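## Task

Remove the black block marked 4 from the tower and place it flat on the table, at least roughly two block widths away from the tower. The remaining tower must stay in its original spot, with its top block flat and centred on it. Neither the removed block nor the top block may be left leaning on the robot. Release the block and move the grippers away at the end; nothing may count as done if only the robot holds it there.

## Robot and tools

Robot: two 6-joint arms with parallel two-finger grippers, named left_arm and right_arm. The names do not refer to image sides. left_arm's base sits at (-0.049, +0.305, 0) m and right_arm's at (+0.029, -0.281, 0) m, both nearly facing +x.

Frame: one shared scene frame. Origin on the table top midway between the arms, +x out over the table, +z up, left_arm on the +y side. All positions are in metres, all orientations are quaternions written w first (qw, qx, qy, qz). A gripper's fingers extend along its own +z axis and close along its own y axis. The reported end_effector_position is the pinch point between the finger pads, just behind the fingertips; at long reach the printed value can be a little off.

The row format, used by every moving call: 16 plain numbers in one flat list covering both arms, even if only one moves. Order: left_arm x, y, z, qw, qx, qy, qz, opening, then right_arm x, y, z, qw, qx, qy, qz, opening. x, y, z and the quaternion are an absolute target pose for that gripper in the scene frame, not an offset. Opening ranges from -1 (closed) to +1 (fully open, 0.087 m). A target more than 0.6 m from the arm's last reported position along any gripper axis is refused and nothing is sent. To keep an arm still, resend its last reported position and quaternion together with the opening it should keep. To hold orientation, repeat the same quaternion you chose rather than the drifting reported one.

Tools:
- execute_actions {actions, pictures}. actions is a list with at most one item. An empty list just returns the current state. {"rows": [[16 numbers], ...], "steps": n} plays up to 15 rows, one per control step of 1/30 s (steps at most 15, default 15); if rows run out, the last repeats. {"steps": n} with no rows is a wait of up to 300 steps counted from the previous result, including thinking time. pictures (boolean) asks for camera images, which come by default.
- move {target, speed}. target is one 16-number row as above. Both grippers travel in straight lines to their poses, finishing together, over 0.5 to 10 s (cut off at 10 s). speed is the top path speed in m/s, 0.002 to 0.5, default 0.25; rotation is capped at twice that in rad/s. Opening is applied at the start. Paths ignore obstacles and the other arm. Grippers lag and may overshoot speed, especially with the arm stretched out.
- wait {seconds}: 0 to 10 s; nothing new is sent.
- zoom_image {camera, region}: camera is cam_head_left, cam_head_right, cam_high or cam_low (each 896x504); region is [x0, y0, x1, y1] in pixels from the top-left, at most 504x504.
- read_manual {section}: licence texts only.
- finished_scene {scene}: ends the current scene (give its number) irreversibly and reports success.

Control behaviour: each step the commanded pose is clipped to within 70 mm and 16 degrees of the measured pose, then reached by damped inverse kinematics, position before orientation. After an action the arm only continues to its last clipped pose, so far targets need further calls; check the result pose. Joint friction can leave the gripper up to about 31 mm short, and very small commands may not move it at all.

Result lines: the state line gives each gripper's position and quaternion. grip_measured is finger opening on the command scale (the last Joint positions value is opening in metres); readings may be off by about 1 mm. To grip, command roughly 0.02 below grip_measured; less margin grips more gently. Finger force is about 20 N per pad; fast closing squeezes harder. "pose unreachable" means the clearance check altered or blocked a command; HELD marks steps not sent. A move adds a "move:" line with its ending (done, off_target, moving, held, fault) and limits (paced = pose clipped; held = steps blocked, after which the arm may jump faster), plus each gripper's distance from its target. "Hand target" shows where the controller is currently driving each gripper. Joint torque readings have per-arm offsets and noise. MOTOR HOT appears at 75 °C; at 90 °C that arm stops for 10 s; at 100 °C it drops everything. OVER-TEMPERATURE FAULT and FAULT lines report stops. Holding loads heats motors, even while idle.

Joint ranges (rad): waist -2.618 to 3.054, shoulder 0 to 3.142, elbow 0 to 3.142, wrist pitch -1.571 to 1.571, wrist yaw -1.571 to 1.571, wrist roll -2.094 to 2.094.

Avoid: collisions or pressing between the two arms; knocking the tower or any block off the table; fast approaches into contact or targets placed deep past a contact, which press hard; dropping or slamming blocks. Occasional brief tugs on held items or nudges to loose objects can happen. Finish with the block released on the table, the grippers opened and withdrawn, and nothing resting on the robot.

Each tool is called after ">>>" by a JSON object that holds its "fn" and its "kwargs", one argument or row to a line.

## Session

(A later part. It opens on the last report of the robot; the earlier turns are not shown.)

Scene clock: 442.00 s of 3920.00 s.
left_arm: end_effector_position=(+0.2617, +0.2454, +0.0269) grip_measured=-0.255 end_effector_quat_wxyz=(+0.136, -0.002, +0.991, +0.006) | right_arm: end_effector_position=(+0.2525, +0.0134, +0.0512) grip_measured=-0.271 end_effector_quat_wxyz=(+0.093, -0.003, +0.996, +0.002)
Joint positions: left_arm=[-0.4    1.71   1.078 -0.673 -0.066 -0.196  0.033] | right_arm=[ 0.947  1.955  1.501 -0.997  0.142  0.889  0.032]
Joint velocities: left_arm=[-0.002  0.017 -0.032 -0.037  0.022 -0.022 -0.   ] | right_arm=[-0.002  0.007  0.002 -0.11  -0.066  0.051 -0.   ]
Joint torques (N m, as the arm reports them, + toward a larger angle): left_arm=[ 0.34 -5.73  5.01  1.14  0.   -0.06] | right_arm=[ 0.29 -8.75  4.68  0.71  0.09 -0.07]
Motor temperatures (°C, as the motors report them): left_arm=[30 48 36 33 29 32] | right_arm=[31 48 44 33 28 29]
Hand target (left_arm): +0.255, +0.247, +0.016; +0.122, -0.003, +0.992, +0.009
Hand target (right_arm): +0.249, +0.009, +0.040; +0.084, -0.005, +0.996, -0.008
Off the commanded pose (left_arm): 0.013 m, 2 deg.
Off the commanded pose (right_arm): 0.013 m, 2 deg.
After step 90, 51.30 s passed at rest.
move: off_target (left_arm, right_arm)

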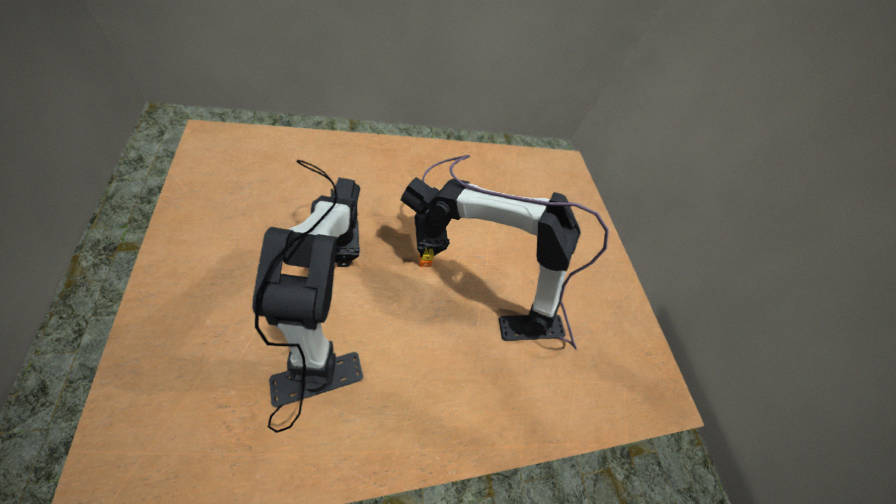

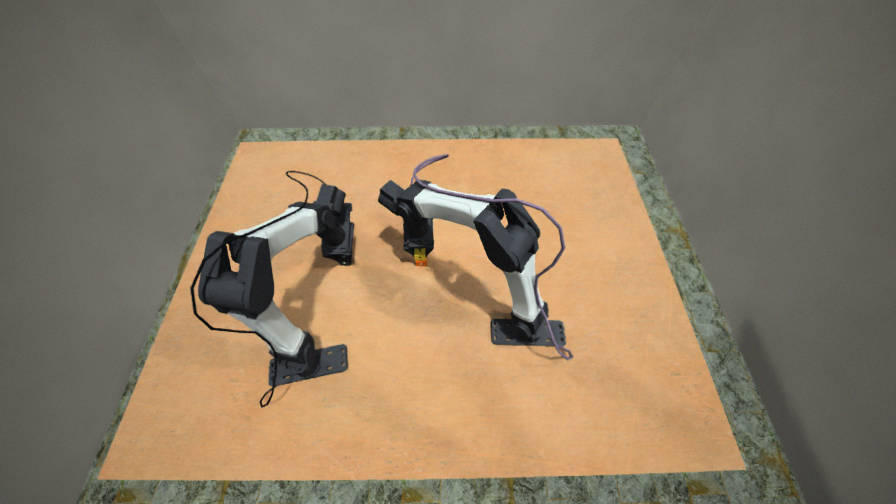

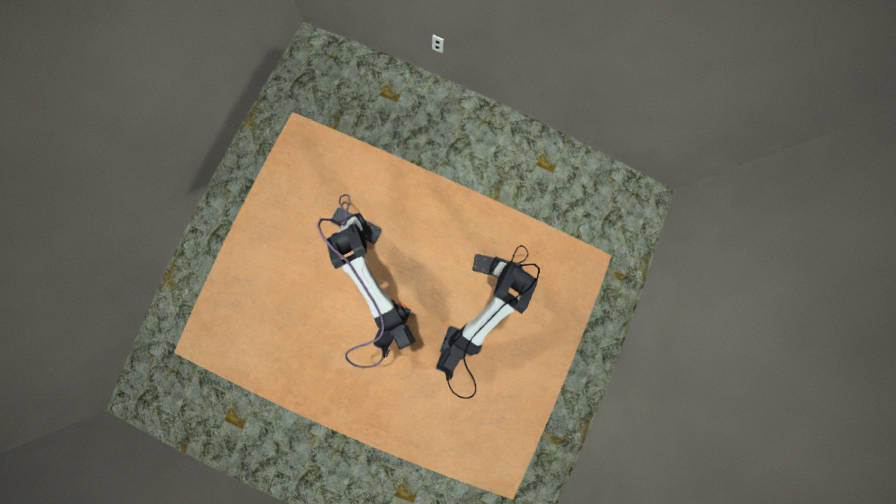

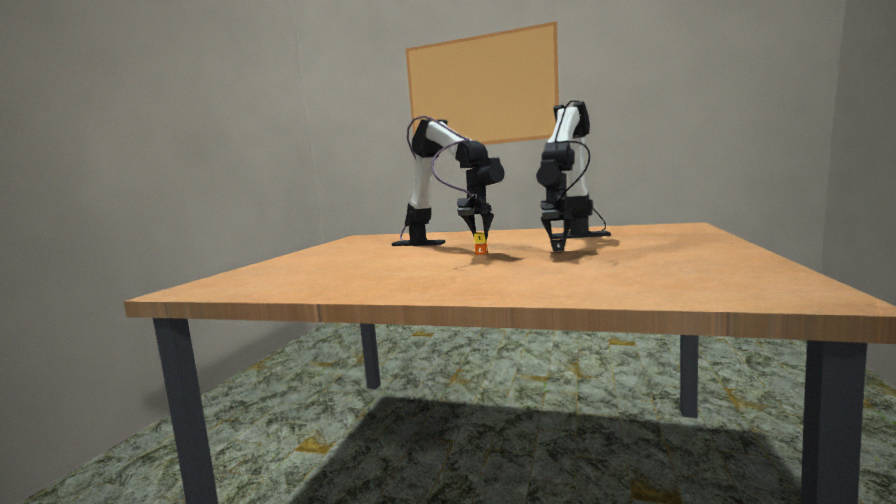

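>>> {"fn": "execute_actions", "kwargs": {
  "actions": [
    {"rows": [[0.255,0.247,0.0154,0.1224,-0.003,0.9924,0.009,-0.30, 0.2518,0.0125,0.0454,0.0879,-0.0036,0.9961,-0.0045,-0.31],[0.255,0.247,0.0148,0.1224,-0.003,0.9924,0.009,-0.30, 0.2517,0.0124,0.0448,0.0873,-0.0037,0.9961,-0.0052,-0.31],[0.255,0.247,0.0142,0.1224,-0.003,0.9924,0.009,-0.30, 0.2516,0.0123,0.0442,0.0868,-0.0037,0.9962,-0.0059,-0.31],[0.255,0.247,0.0136,0.1224,-0.003,0.9924,0.009,-0.30, 0.2515,0.0122,0.0435,0.0862,-0.0038,0.9962,-0.0066,-0.31],[0.255,0.247,0.0130,0.1224,-0.003,0.9924,0.009,-0.30, 0.2515,0.0121,0.0429,0.0857,-0.0039,0.9963,-0.0073,-0.31],[0.255,0.247,0.0124,0.1224,-0.003,0.9924,0.009,-0.30, 0.2514,0.0120,0.0423,0.0851,-0.0039,0.9963,-0.0080,-0.31],[0.255,0.247,0.0118,0.1224,-0.003,0.9924,0.009,-0.30, 0.2513,0.0119,0.0417,0.0846,-0.0040,0.9964,-0.0087,-0.31],[0.255,0.247,0.0112,0.1224,-0.003,0.9924,0.009,-0.30, 0.2512,0.0118,0.0410,0.0840,-0.0041,0.9964,-0.0094,-0.31],[0.255,0.247,0.0106,0.1224,-0.003,0.9924,0.009,-0.30, 0.2511,0.0116,0.0404,0.0835,-0.0041,0.9964,-0.0100,-0.31],[0.255,0.247,0.0100,0.1224,-0.003,0.9924,0.009,-0.30, 0.2510,0.0115,0.0398,0.0829,-0.0042,0.9965,-0.0107,-0.31],[0.255,0.247,0.0094,0.1224,-0.003,0.9924,0.009,-0.30, 0.2509,0.0114,0.0392,0.0824,-0.0042,0.9965,-0.0114,-0.31],[0.255,0.247,0.0088,0.1224,-0.003,0.9924,0.009,-0.30, 0.2509,0.0113,0.0386,0.0818,-0.0043,0.9966,-0.0121,-0.31],[0.255,0.247,0.0082,0.1224,-0.003,0.9924,0.009,-0.30, 0.2508,0.0112,0.0379,0.0813,-0.0044,0.9966,-0.0128,-0.31],[0.255,0.247,0.0076,0.1224,-0.003,0.9924,0.009,-0.30, 0.2507,0.0111,0.0373,0.0807,-0.0044,0.9966,-0.0135,-0.31],[0.255,0.247,0.0070,0.1224,-0.003,0.9924,0.009,-0.30, 0.2506,0.0110,0.0367,0.0802,-0.0045,0.9967,-0.0142,-0.31]], "steps": 15}
  ],
  "pictures": false
}}

>>> {"fn": "execute_actions", "kwargs": {
  "actions": [
    {"rows": [[0.255,0.247,0.0070,0.1224,-0.003,0.9924,0.009,-0.30, 0.2506,0.0110,0.0367,0.0802,-0.0045,0.9967,-0.0142,-0.31]], "steps": 8}
  ]
}}

>>> {"fn": "zoom_image", "kwargs": {
  "camera": "cam_low",
  "region": [452, 204, 508, 260]
}}

>>> {"fn": "zoom_image", "kwargs": {
  "camera": "cam_low",
  "region": [525, 200, 589, 264]
}}

Scene clock: 509.67 s of 3920.00 s.
left_arm: end_effector_position=(+0.2618, +0.2454, +0.0212) grip_measured=-0.255 end_effector_quat_wxyz=(+0.138, -0.002, +0.990, +0.006) | right_arm: end_effector_position=(+0.2518, +0.0126, +0.0442) grip_measured=-0.271 end_effector_quat_wxyz=(+0.087, -0.004, +0.996, -0.005)
Joint positions: left_arm=[-0.4    1.716  1.06  -0.645 -0.066 -0.196  0.033] | right_arm=[ 0.947  1.975  1.501 -0.996  0.142  0.889  0.032]
Joint velocities: left_arm=[-0.002  0.09  -0.037 -0.007 -0.037 -0.095 -0.001] | right_arm=[-0.012 -0.007  0.012 -0.007 -0.022  0.022  0.001]
Joint torques (N m, as the arm reports them, + toward a larger angle): left_arm=[ 0.31 -5.54  4.59  1.21  0.   -0.07] | right_arm=[ 0.4  -8.53  6.64  0.54  0.17 -0.02]
Motor temperatures (°C, as the motors report them): left_arm=[30 44 36 34 29 32] | right_arm=[31 50 40 33 28 29]
Hand target (left_arm): +0.255, +0.247, +0.008; +0.122, -0.003, +0.992, +0.009
Hand target (right_arm): +0.250, +0.011, +0.037; +0.081, -0.005, +0.997, -0.014
Off the commanded pose (left_arm): 0.016 m, 2 deg.
Off the commanded pose (right_arm): 0.008 m, 1 deg.
Steps of this call (steps 1 to 90: nothing new was sent; then 64.17 s passed at rest; steps 91 to 105: all 15 steps of this action). Readings (end_effector_position):
91: left_arm (+0.2622, +0.2453, +0.0269) | right_arm (+0.2526, +0.0136, +0.0512)
92: left_arm (+0.2623, +0.2453, +0.0270) | right_arm (+0.2526, +0.0136, +0.0512)
94: left_arm (+0.2628, +0.2452, +0.0270) | right_arm (+0.2526, +0.0136, +0.0512)
98: left_arm (+0.2645, +0.2448, +0.0272) | right_arm (+0.2526, +0.0135, +0.0505)
105: the state above

Scene clock: 509.93 s of 3920.00 s.
left_arm: end_effector_position=(+0.2618, +0.2455, +0.0202) grip_measured=-0.255 end_effector_quat_wxyz=(+0.137, -0.002, +0.990, +0.006) | right_arm: end_effector_position=(+0.2518, +0.0126, +0.0442) grip_measured=-0.271 end_effector_quat_wxyz=(+0.087, -0.004, +0.996, -0.005)
Joint positions: left_arm=[-0.4    1.719  1.058 -0.642 -0.066 -0.196  0.033] | right_arm=[ 0.947  1.975  1.501 -0.996  0.142  0.889  0.032]
Joint velocities: left_arm=[-0.027  0.017  0.012 -0.007  0.051 -0.051 -0.   ] | right_arm=[ 0.007 -0.002  0.012  0.037 -0.007  0.007 -0.   ]
Joint torques (N m, as the arm reports them, + toward a larger angle): left_arm=[ 0.27 -5.35  4.74  1.21  0.01 -0.08] | right_arm=[ 0.29 -8.46  6.55  0.56  0.11 -0.04]
Motor temperatures (°C, as the motors report them): left_arm=[30 44 36 34 29 32] | right_arm=[31 50 40 33 28 29]
Hand target (left_arm): +0.255, +0.247, +0.007; +0.122, -0.003, +0.992, +0.009
Hand target (right_arm): +0.251, +0.011, +0.037; +0.080, -0.005, +0.997, -0.014
Off the commanded pose (left_arm): 0.015 m, 2 deg.
Off the commanded pose (right_arm): 0.008 m, 1 deg.
Steps of this call (steps 1 to 8: all 8 steps of this action). Readings (end_effector_position):
1: left_arm (+0.2615, +0.2455, +0.0201) | right_arm (+0.2518, +0.0126, +0.0442)
2: left_arm (+0.2617, +0.2455, +0.0202) | right_arm (+0.2518, +0.0126, +0.0442)
4: left_arm (+0.2618, +0.2455, +0.0202) | right_arm (+0.2518, +0.0126, +0.0442)
8: the state above

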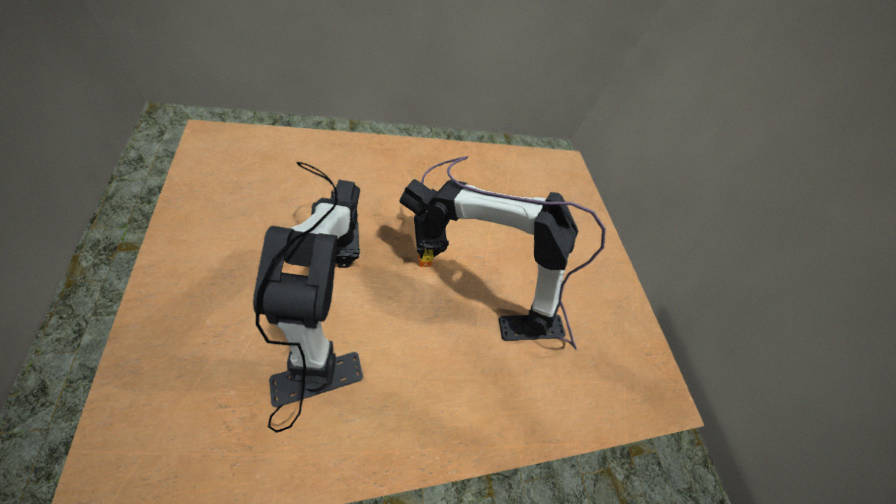

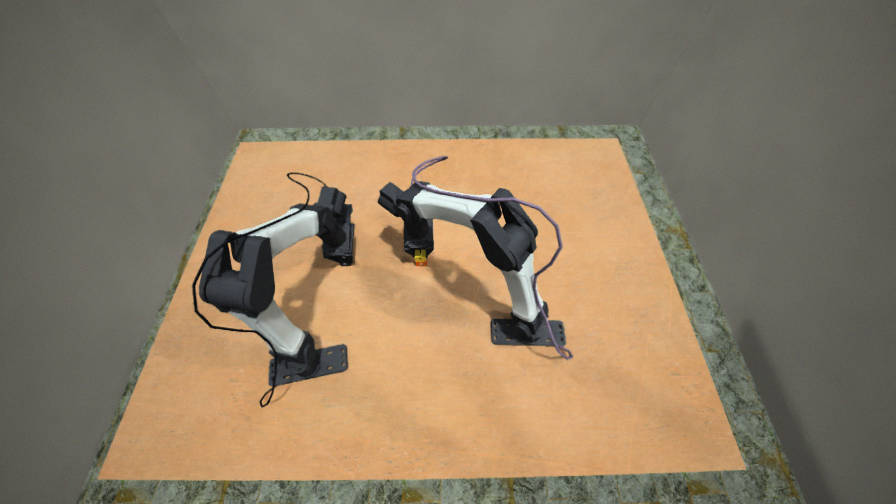

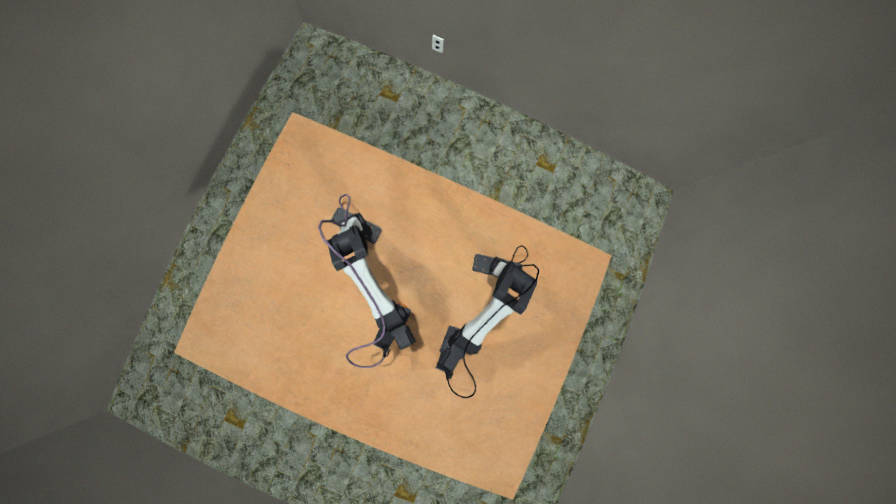

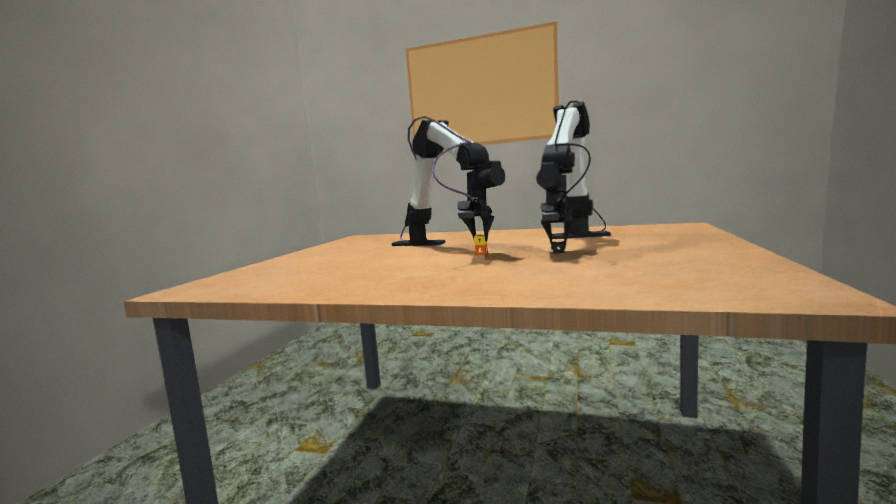

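Region (452, 204, 508, 260) of cam_low's 896x504 image, scaled by 9.000, with more detail than that image has.

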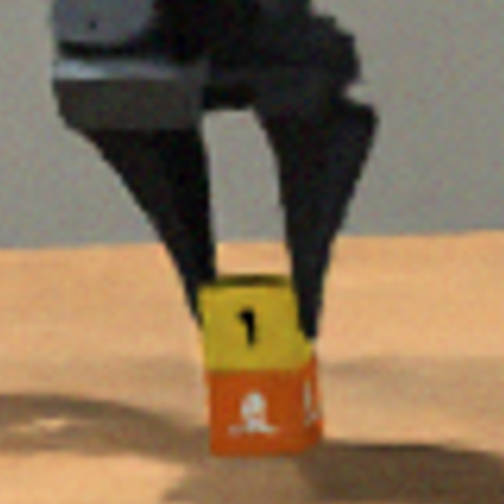

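Region (525, 200, 589, 264) of cam_low's 896x504 image, scaled by 7.875, with more detail than that image has.

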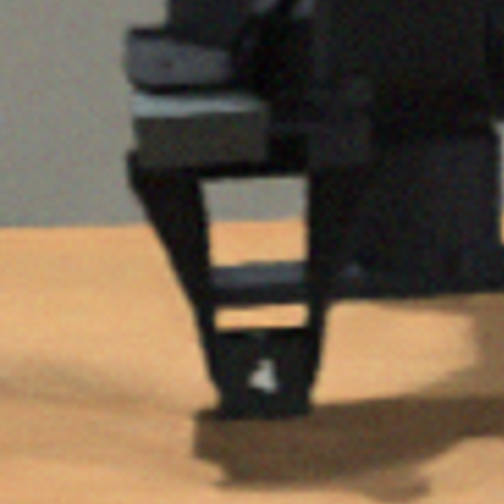

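>>> {"fn": "execute_actions", "kwargs": {
  "actions": [
    {"rows": [[0.2618,0.2455,0.0202,0.137,-0.002,0.990,0.006,-0.27, 0.2518,0.0126,0.0442,0.087,-0.004,0.996,-0.005,-0.29],[0.2618,0.2455,0.0202,0.137,-0.002,0.990,0.006,-0.255, 0.2518,0.0126,0.0442,0.087,-0.004,0.996,-0.005,-0.27],[0.2618,0.2455,0.0202,0.137,-0.002,0.990,0.006,-0.24, 0.2518,0.0126,0.0442,0.087,-0.004,0.996,-0.005,-0.255],[0.2618,0.2455,0.0202,0.137,-0.002,0.990,0.006,-0.21, 0.2518,0.0126,0.0442,0.087,-0.004,0.996,-0.005,-0.23],[0.2618,0.2455,0.0202,0.137,-0.002,0.990,0.006,-0.16, 0.2518,0.0126,0.0442,0.087,-0.004,0.996,-0.005,-0.18],[0.2618,0.2455,0.0202,0.137,-0.002,0.990,0.006,-0.08, 0.2518,0.0126,0.0442,0.087,-0.004,0.996,-0.005,-0.10],[0.2618,0.2455,0.0202,0.137,-0.002,0.990,0.006,0.02, 0.2518,0.0126,0.0442,0.087,-0.004,0.996,-0.005,0.0],[0.2618,0.2455,0.0202,0.137,-0.002,0.990,0.006,0.12, 0.2518,0.0126,0.0442,0.087,-0.004,0.996,-0.005,0.1],[0.2618,0.2455,0.0202,0.137,-0.002,0.990,0.006,0.22, 0.2518,0.0126,0.0442,0.087,-0.004,0.996,-0.005,0.2],[0.2618,0.2455,0.0202,0.137,-0.002,0.990,0.006,0.3, 0.2518,0.0126,0.0442,0.087,-0.004,0.996,-0.005,0.3]], "steps": 10}
  ],
  "pictures": false
}}

>>> {"fn": "move", "kwargs": {
  "target": [0.2618, 0.2455, 0.085, 0.137, -0.002, 0.990, 0.006, 0.3, 0.2518, 0.0126, 0.105, 0.087, -0.004, 0.996, -0.005, 0.3],
  "speed": 0.15
}}

>>> {"fn": "move", "kwargs": {
  "target": [0.15, 0.33, 0.13, 0.137, 0, 0.990, 0, 0.3, 0.22, -0.17, 0.13, 0.087, 0, 0.996, 0, 0.3],
  "speed": 0.25
}}

>>> {"fn": "zoom_image", "kwargs": {
  "camera": "cam_low",
  "region": [460, 210, 580, 265]
}}

>>> {"fn": "zoom_image", "kwargs": {
  "camera": "cam_head_right",
  "region": [392, 225, 448, 275]
}}

>>> {"fn": "zoom_image", "kwargs": {
  "camera": "cam_high",
  "region": [380, 290, 480, 360]
}}

Scene clock: 527.07 s of 3920.00 s.
left_arm: end_effector_position=(+0.2618, +0.2455, +0.0202) grip_measured=+0.260 end_effector_quat_wxyz=(+0.137, -0.002, +0.990, +0.006) | right_arm: end_effector_position=(+0.2518, +0.0126, +0.0442) grip_measured=+0.253 end_effector_quat_wxyz=(+0.087, -0.004, +0.996, -0.005)
Joint positions: left_arm=[-0.4    1.719  1.058 -0.642 -0.066 -0.196  0.055] | right_arm=[ 0.947  1.975  1.501 -0.996  0.142  0.889  0.055]
Joint velocities: left_arm=[ 0.007 -0.017  0.012 -0.066 -0.022 -0.022  0.071] | right_arm=[-0.032 -0.017 -0.007 -0.081 -0.037 -0.037  0.082]
Joint torques (N m, as the arm reports them, + toward a larger angle): left_arm=[ 0.29 -6.85  6.92  1.01  0.   -0.06] | right_arm=[ 0.31 -9.93  6.65  0.56  0.1  -0.07]
Motor temperatures (°C, as the motors report them): left_arm=[30 43 36 34 29 32] | right_arm=[31 50 40 33 28 29]
Hand target (left_arm): +0.262, +0.246, +0.020; +0.137, -0.002, +0.991, +0.006
Hand target (right_arm): +0.252, +0.013, +0.044; +0.087, -0.004, +0.996, -0.005
Off the commanded pose (left_arm): 0.000 m, 0 deg.
Off the commanded pose (right_arm): 0.000 m, 0 deg.
Steps of this call (steps 1 to 90: nothing new was sent; then 13.80 s passed at rest; steps 91 to 100: all 10 steps of this action). Readings (end_effector_position):
91: left_arm (+0.2618, +0.2455, +0.0202) | right_arm (+0.2518, +0.0126, +0.0442)
92: left_arm (+0.2618, +0.2455, +0.0202) | right_arm (+0.2518, +0.0126, +0.0442)
94: left_arm (+0.2618, +0.2455, +0.0202) | right_arm (+0.2518, +0.0126, +0.0442)
98: left_arm (+0.2618, +0.2455, +0.0202) | right_arm (+0.2518, +0.0126, +0.0442)
100: the state above

Scene clock: 528.40 s of 3920.00 s.
left_arm: end_effector_position=(+0.2592, +0.2460, +0.0778) grip_measured=+0.300 end_effector_quat_wxyz=(+0.131, -0.002, +0.991, +0.007) | right_arm: end_effector_position=(+0.2513, +0.0119, +0.1003) grip_measured=+0.300 end_effector_quat_wxyz=(+0.085, -0.004, +0.996, -0.007)
Joint positions: left_arm=[-0.4    1.654  1.227 -0.888 -0.066 -0.196  0.057] | right_arm=[ 0.947  1.949  1.689 -1.215  0.142  0.889  0.057]
Joint velocities: left_arm=[-0.002 -0.002  0.002  0.007 -0.022 -0.022 -0.001] | right_arm=[ 0.002 -0.017 -0.012 -0.051  0.037 -0.037  0.001]
Joint torques (N m, as the arm reports them, + toward a larger angle): left_arm=[ 0.23 -7.34  9.1   0.84 -0.01 -0.06] | right_arm=[ 0.33 -9.85  8.11  0.42  0.1  -0.06]
Motor temperatures (°C, as the motors report them): left_arm=[30 43 36 34 29 32] | right_arm=[31 50 41 33 28 29]
Hand target (left_arm): +0.261, +0.246, +0.085; +0.137, -0.002, +0.991, +0.006
Hand target (right_arm): +0.252, +0.013, +0.105; +0.087, -0.004, +0.996, -0.005
Off the commanded pose (left_arm): 0.008 m, 1 deg.
Off the commanded pose (right_arm): 0.005 m, 0 deg.
move: done

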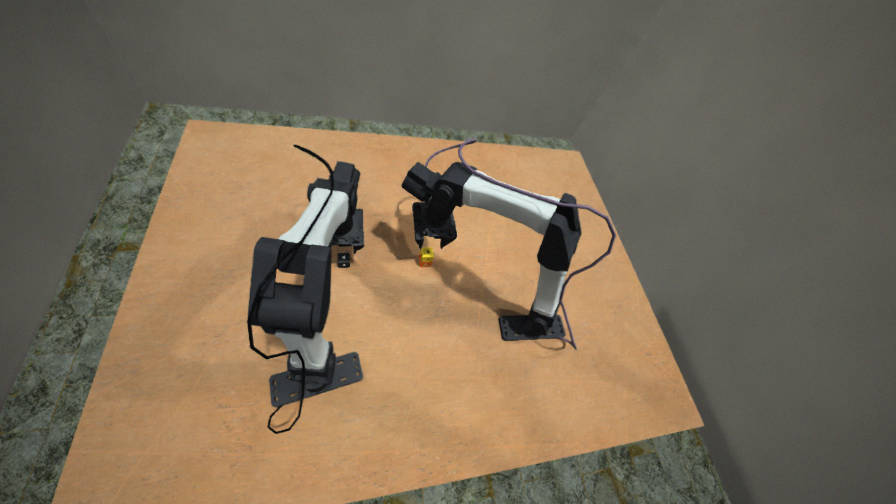

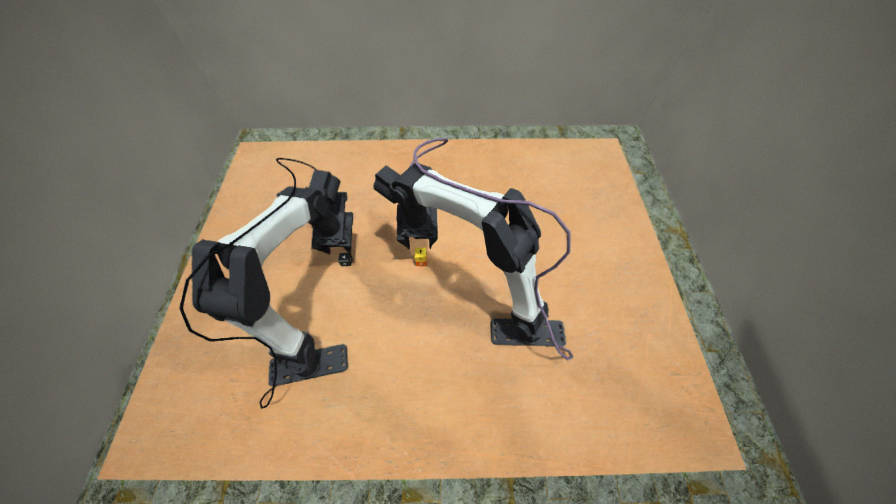

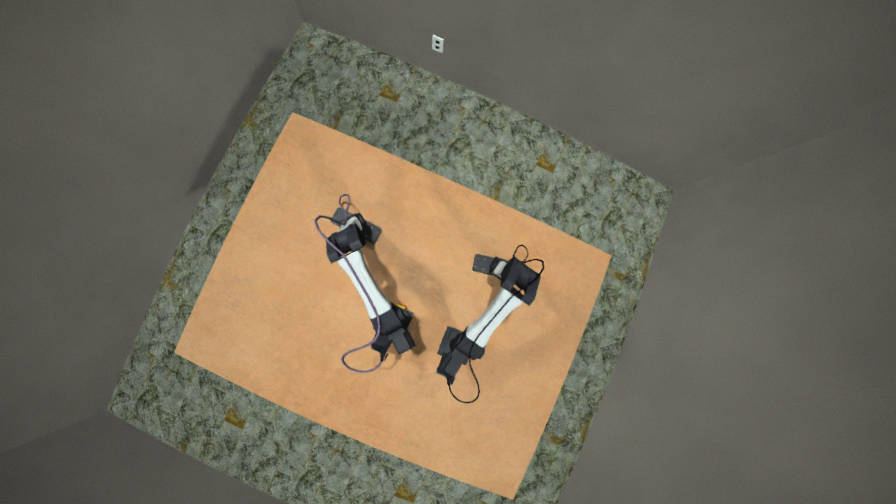

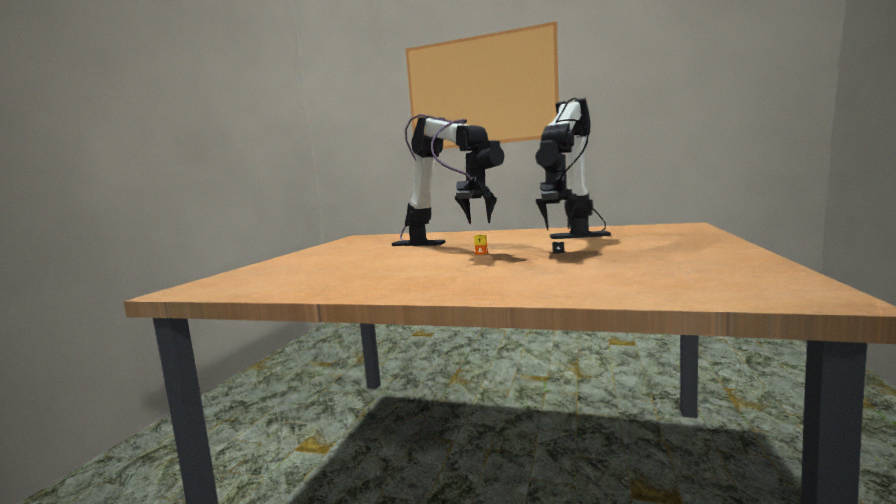

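Scene clock: 529.80 s of 3920.00 s.
left_arm: end_effector_position=(+0.1599, +0.3329, +0.1351) grip_measured=+0.300 end_effector_quat_wxyz=(+0.148, +0.000, +0.989, +0.007) | right_arm: end_effector_position=(+0.2263, -0.1618, +0.1359) grip_measured=+0.300 end_effector_quat_wxyz=(+0.099, +0.003, +0.995, +0.010)
Joint positions: left_arm=[-0.071  1.207  1.069 -1.136  0.024  0.126  0.057] | right_arm=[ 0.562  1.376  1.201 -1.214  0.082  0.516  0.057]
Joint velocities: left_arm=[ 0.012  0.012  0.007 -0.125  0.022 -0.007 -0.001] | right_arm=[ 0.007 -0.007 -0.007  0.037 -0.037 -0.022 -0.   ]
Joint torques (N m, as the arm reports them, + toward a larger angle): left_arm=[ 1.06 -4.    5.34  0.94  0.15  0.04] | right_arm=[-0.46 -5.17  4.57  0.65 -0.03 -0.17]
Motor temperatures (°C, as the motors report them): left_arm=[30 43 36 34 29 32] | right_arm=[31 50 41 33 28 29]
Hand target (left_arm): +0.150, +0.332, +0.130; +0.136, +0.000, +0.991, +0.001
Hand target (right_arm): +0.218, -0.168, +0.130; +0.084, +0.000, +0.996, +0.003
Off the commanded pose (left_arm): 0.011 m, 1 deg.
Off the commanded pose (right_arm): 0.012 m, 2 deg.
move: off_target (left_arm, right_arm)

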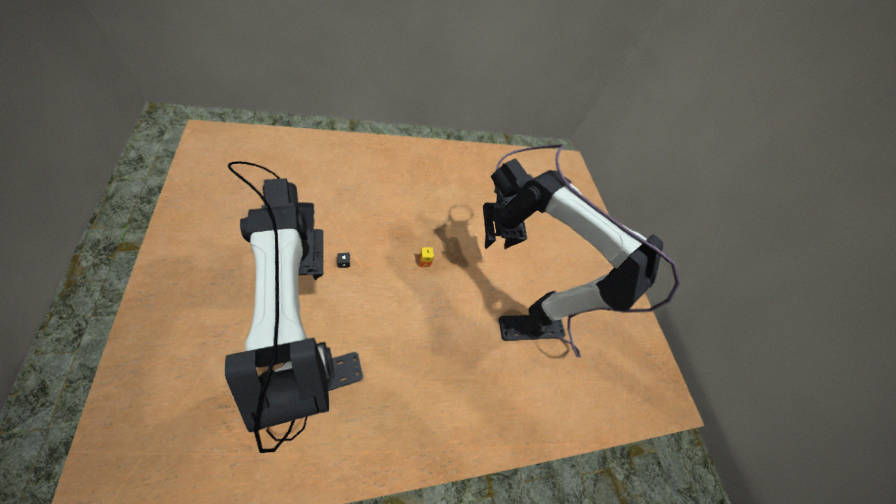

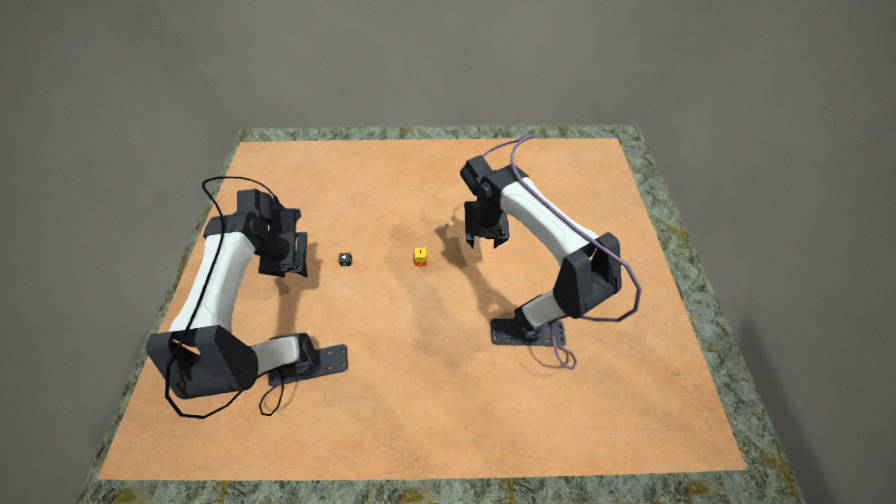

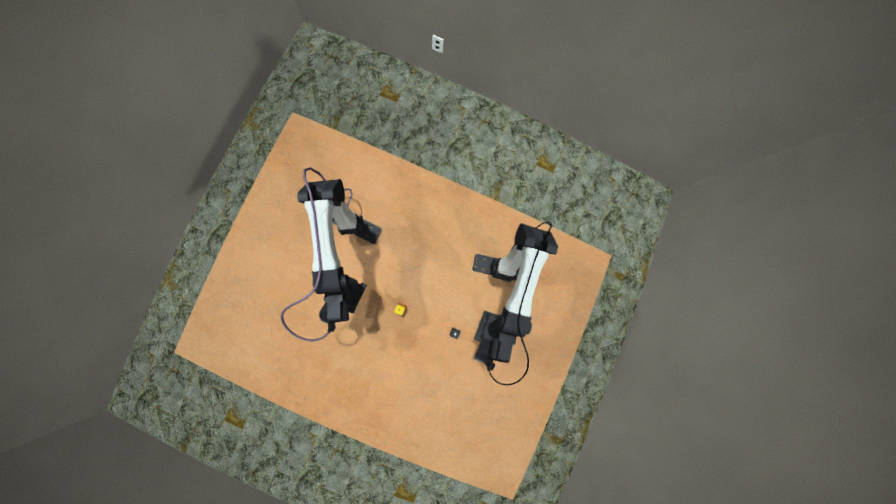

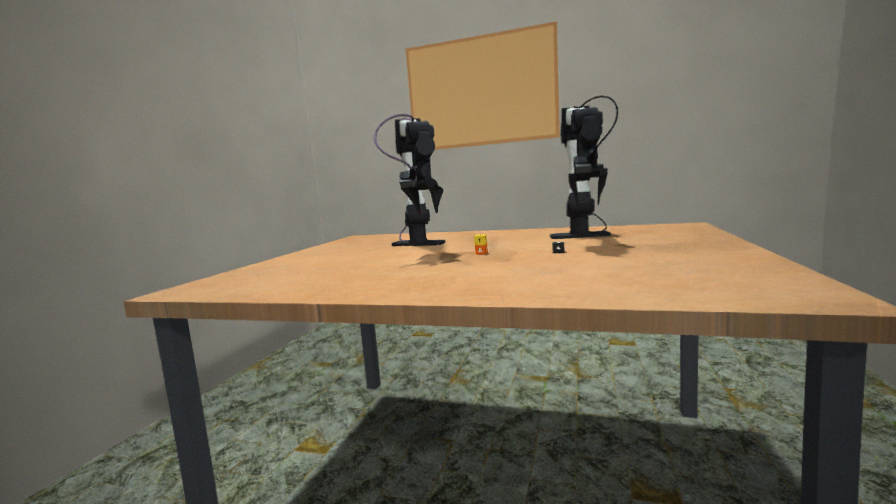

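Region (460, 210, 580, 265) of cam_low's 896x504 image, scaled by 4.200, with more detail than that image has; it fills the top 231 rows of this view, and the rest is white.

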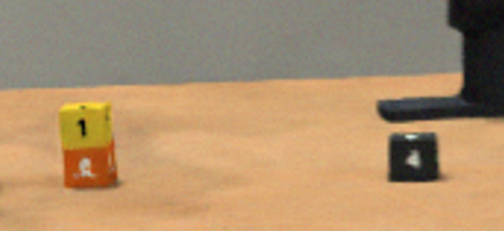

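Region (392, 225, 448, 275) of cam_head_right's 896x504 image, scaled by 9.000, with more detail than that image has; it fills the top 450 rows of this view, and the rest is white.

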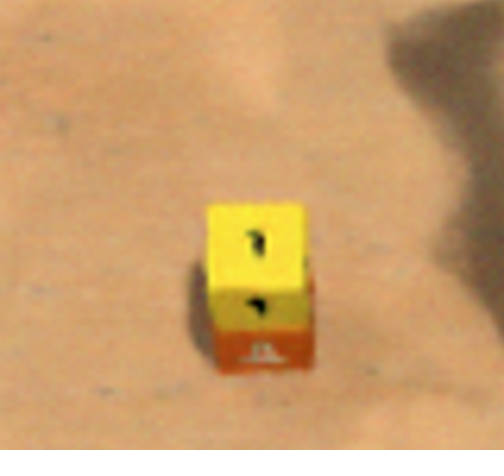

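Region (380, 290, 480, 360) of cam_high's 896x504 image, scaled by 5.040, with more detail than that image has; it fills the top 353 rows of this view, and the rest is white.

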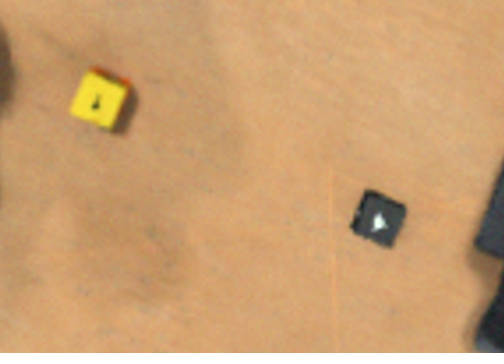

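The yellow block sits centred on the orange one, the black 4 lies flat well away from the tower, and both arms are clear.

>>> {"fn": "finished_scene", "kwargs": {
  "scene": 1
}}

The scene is finished: the task was done.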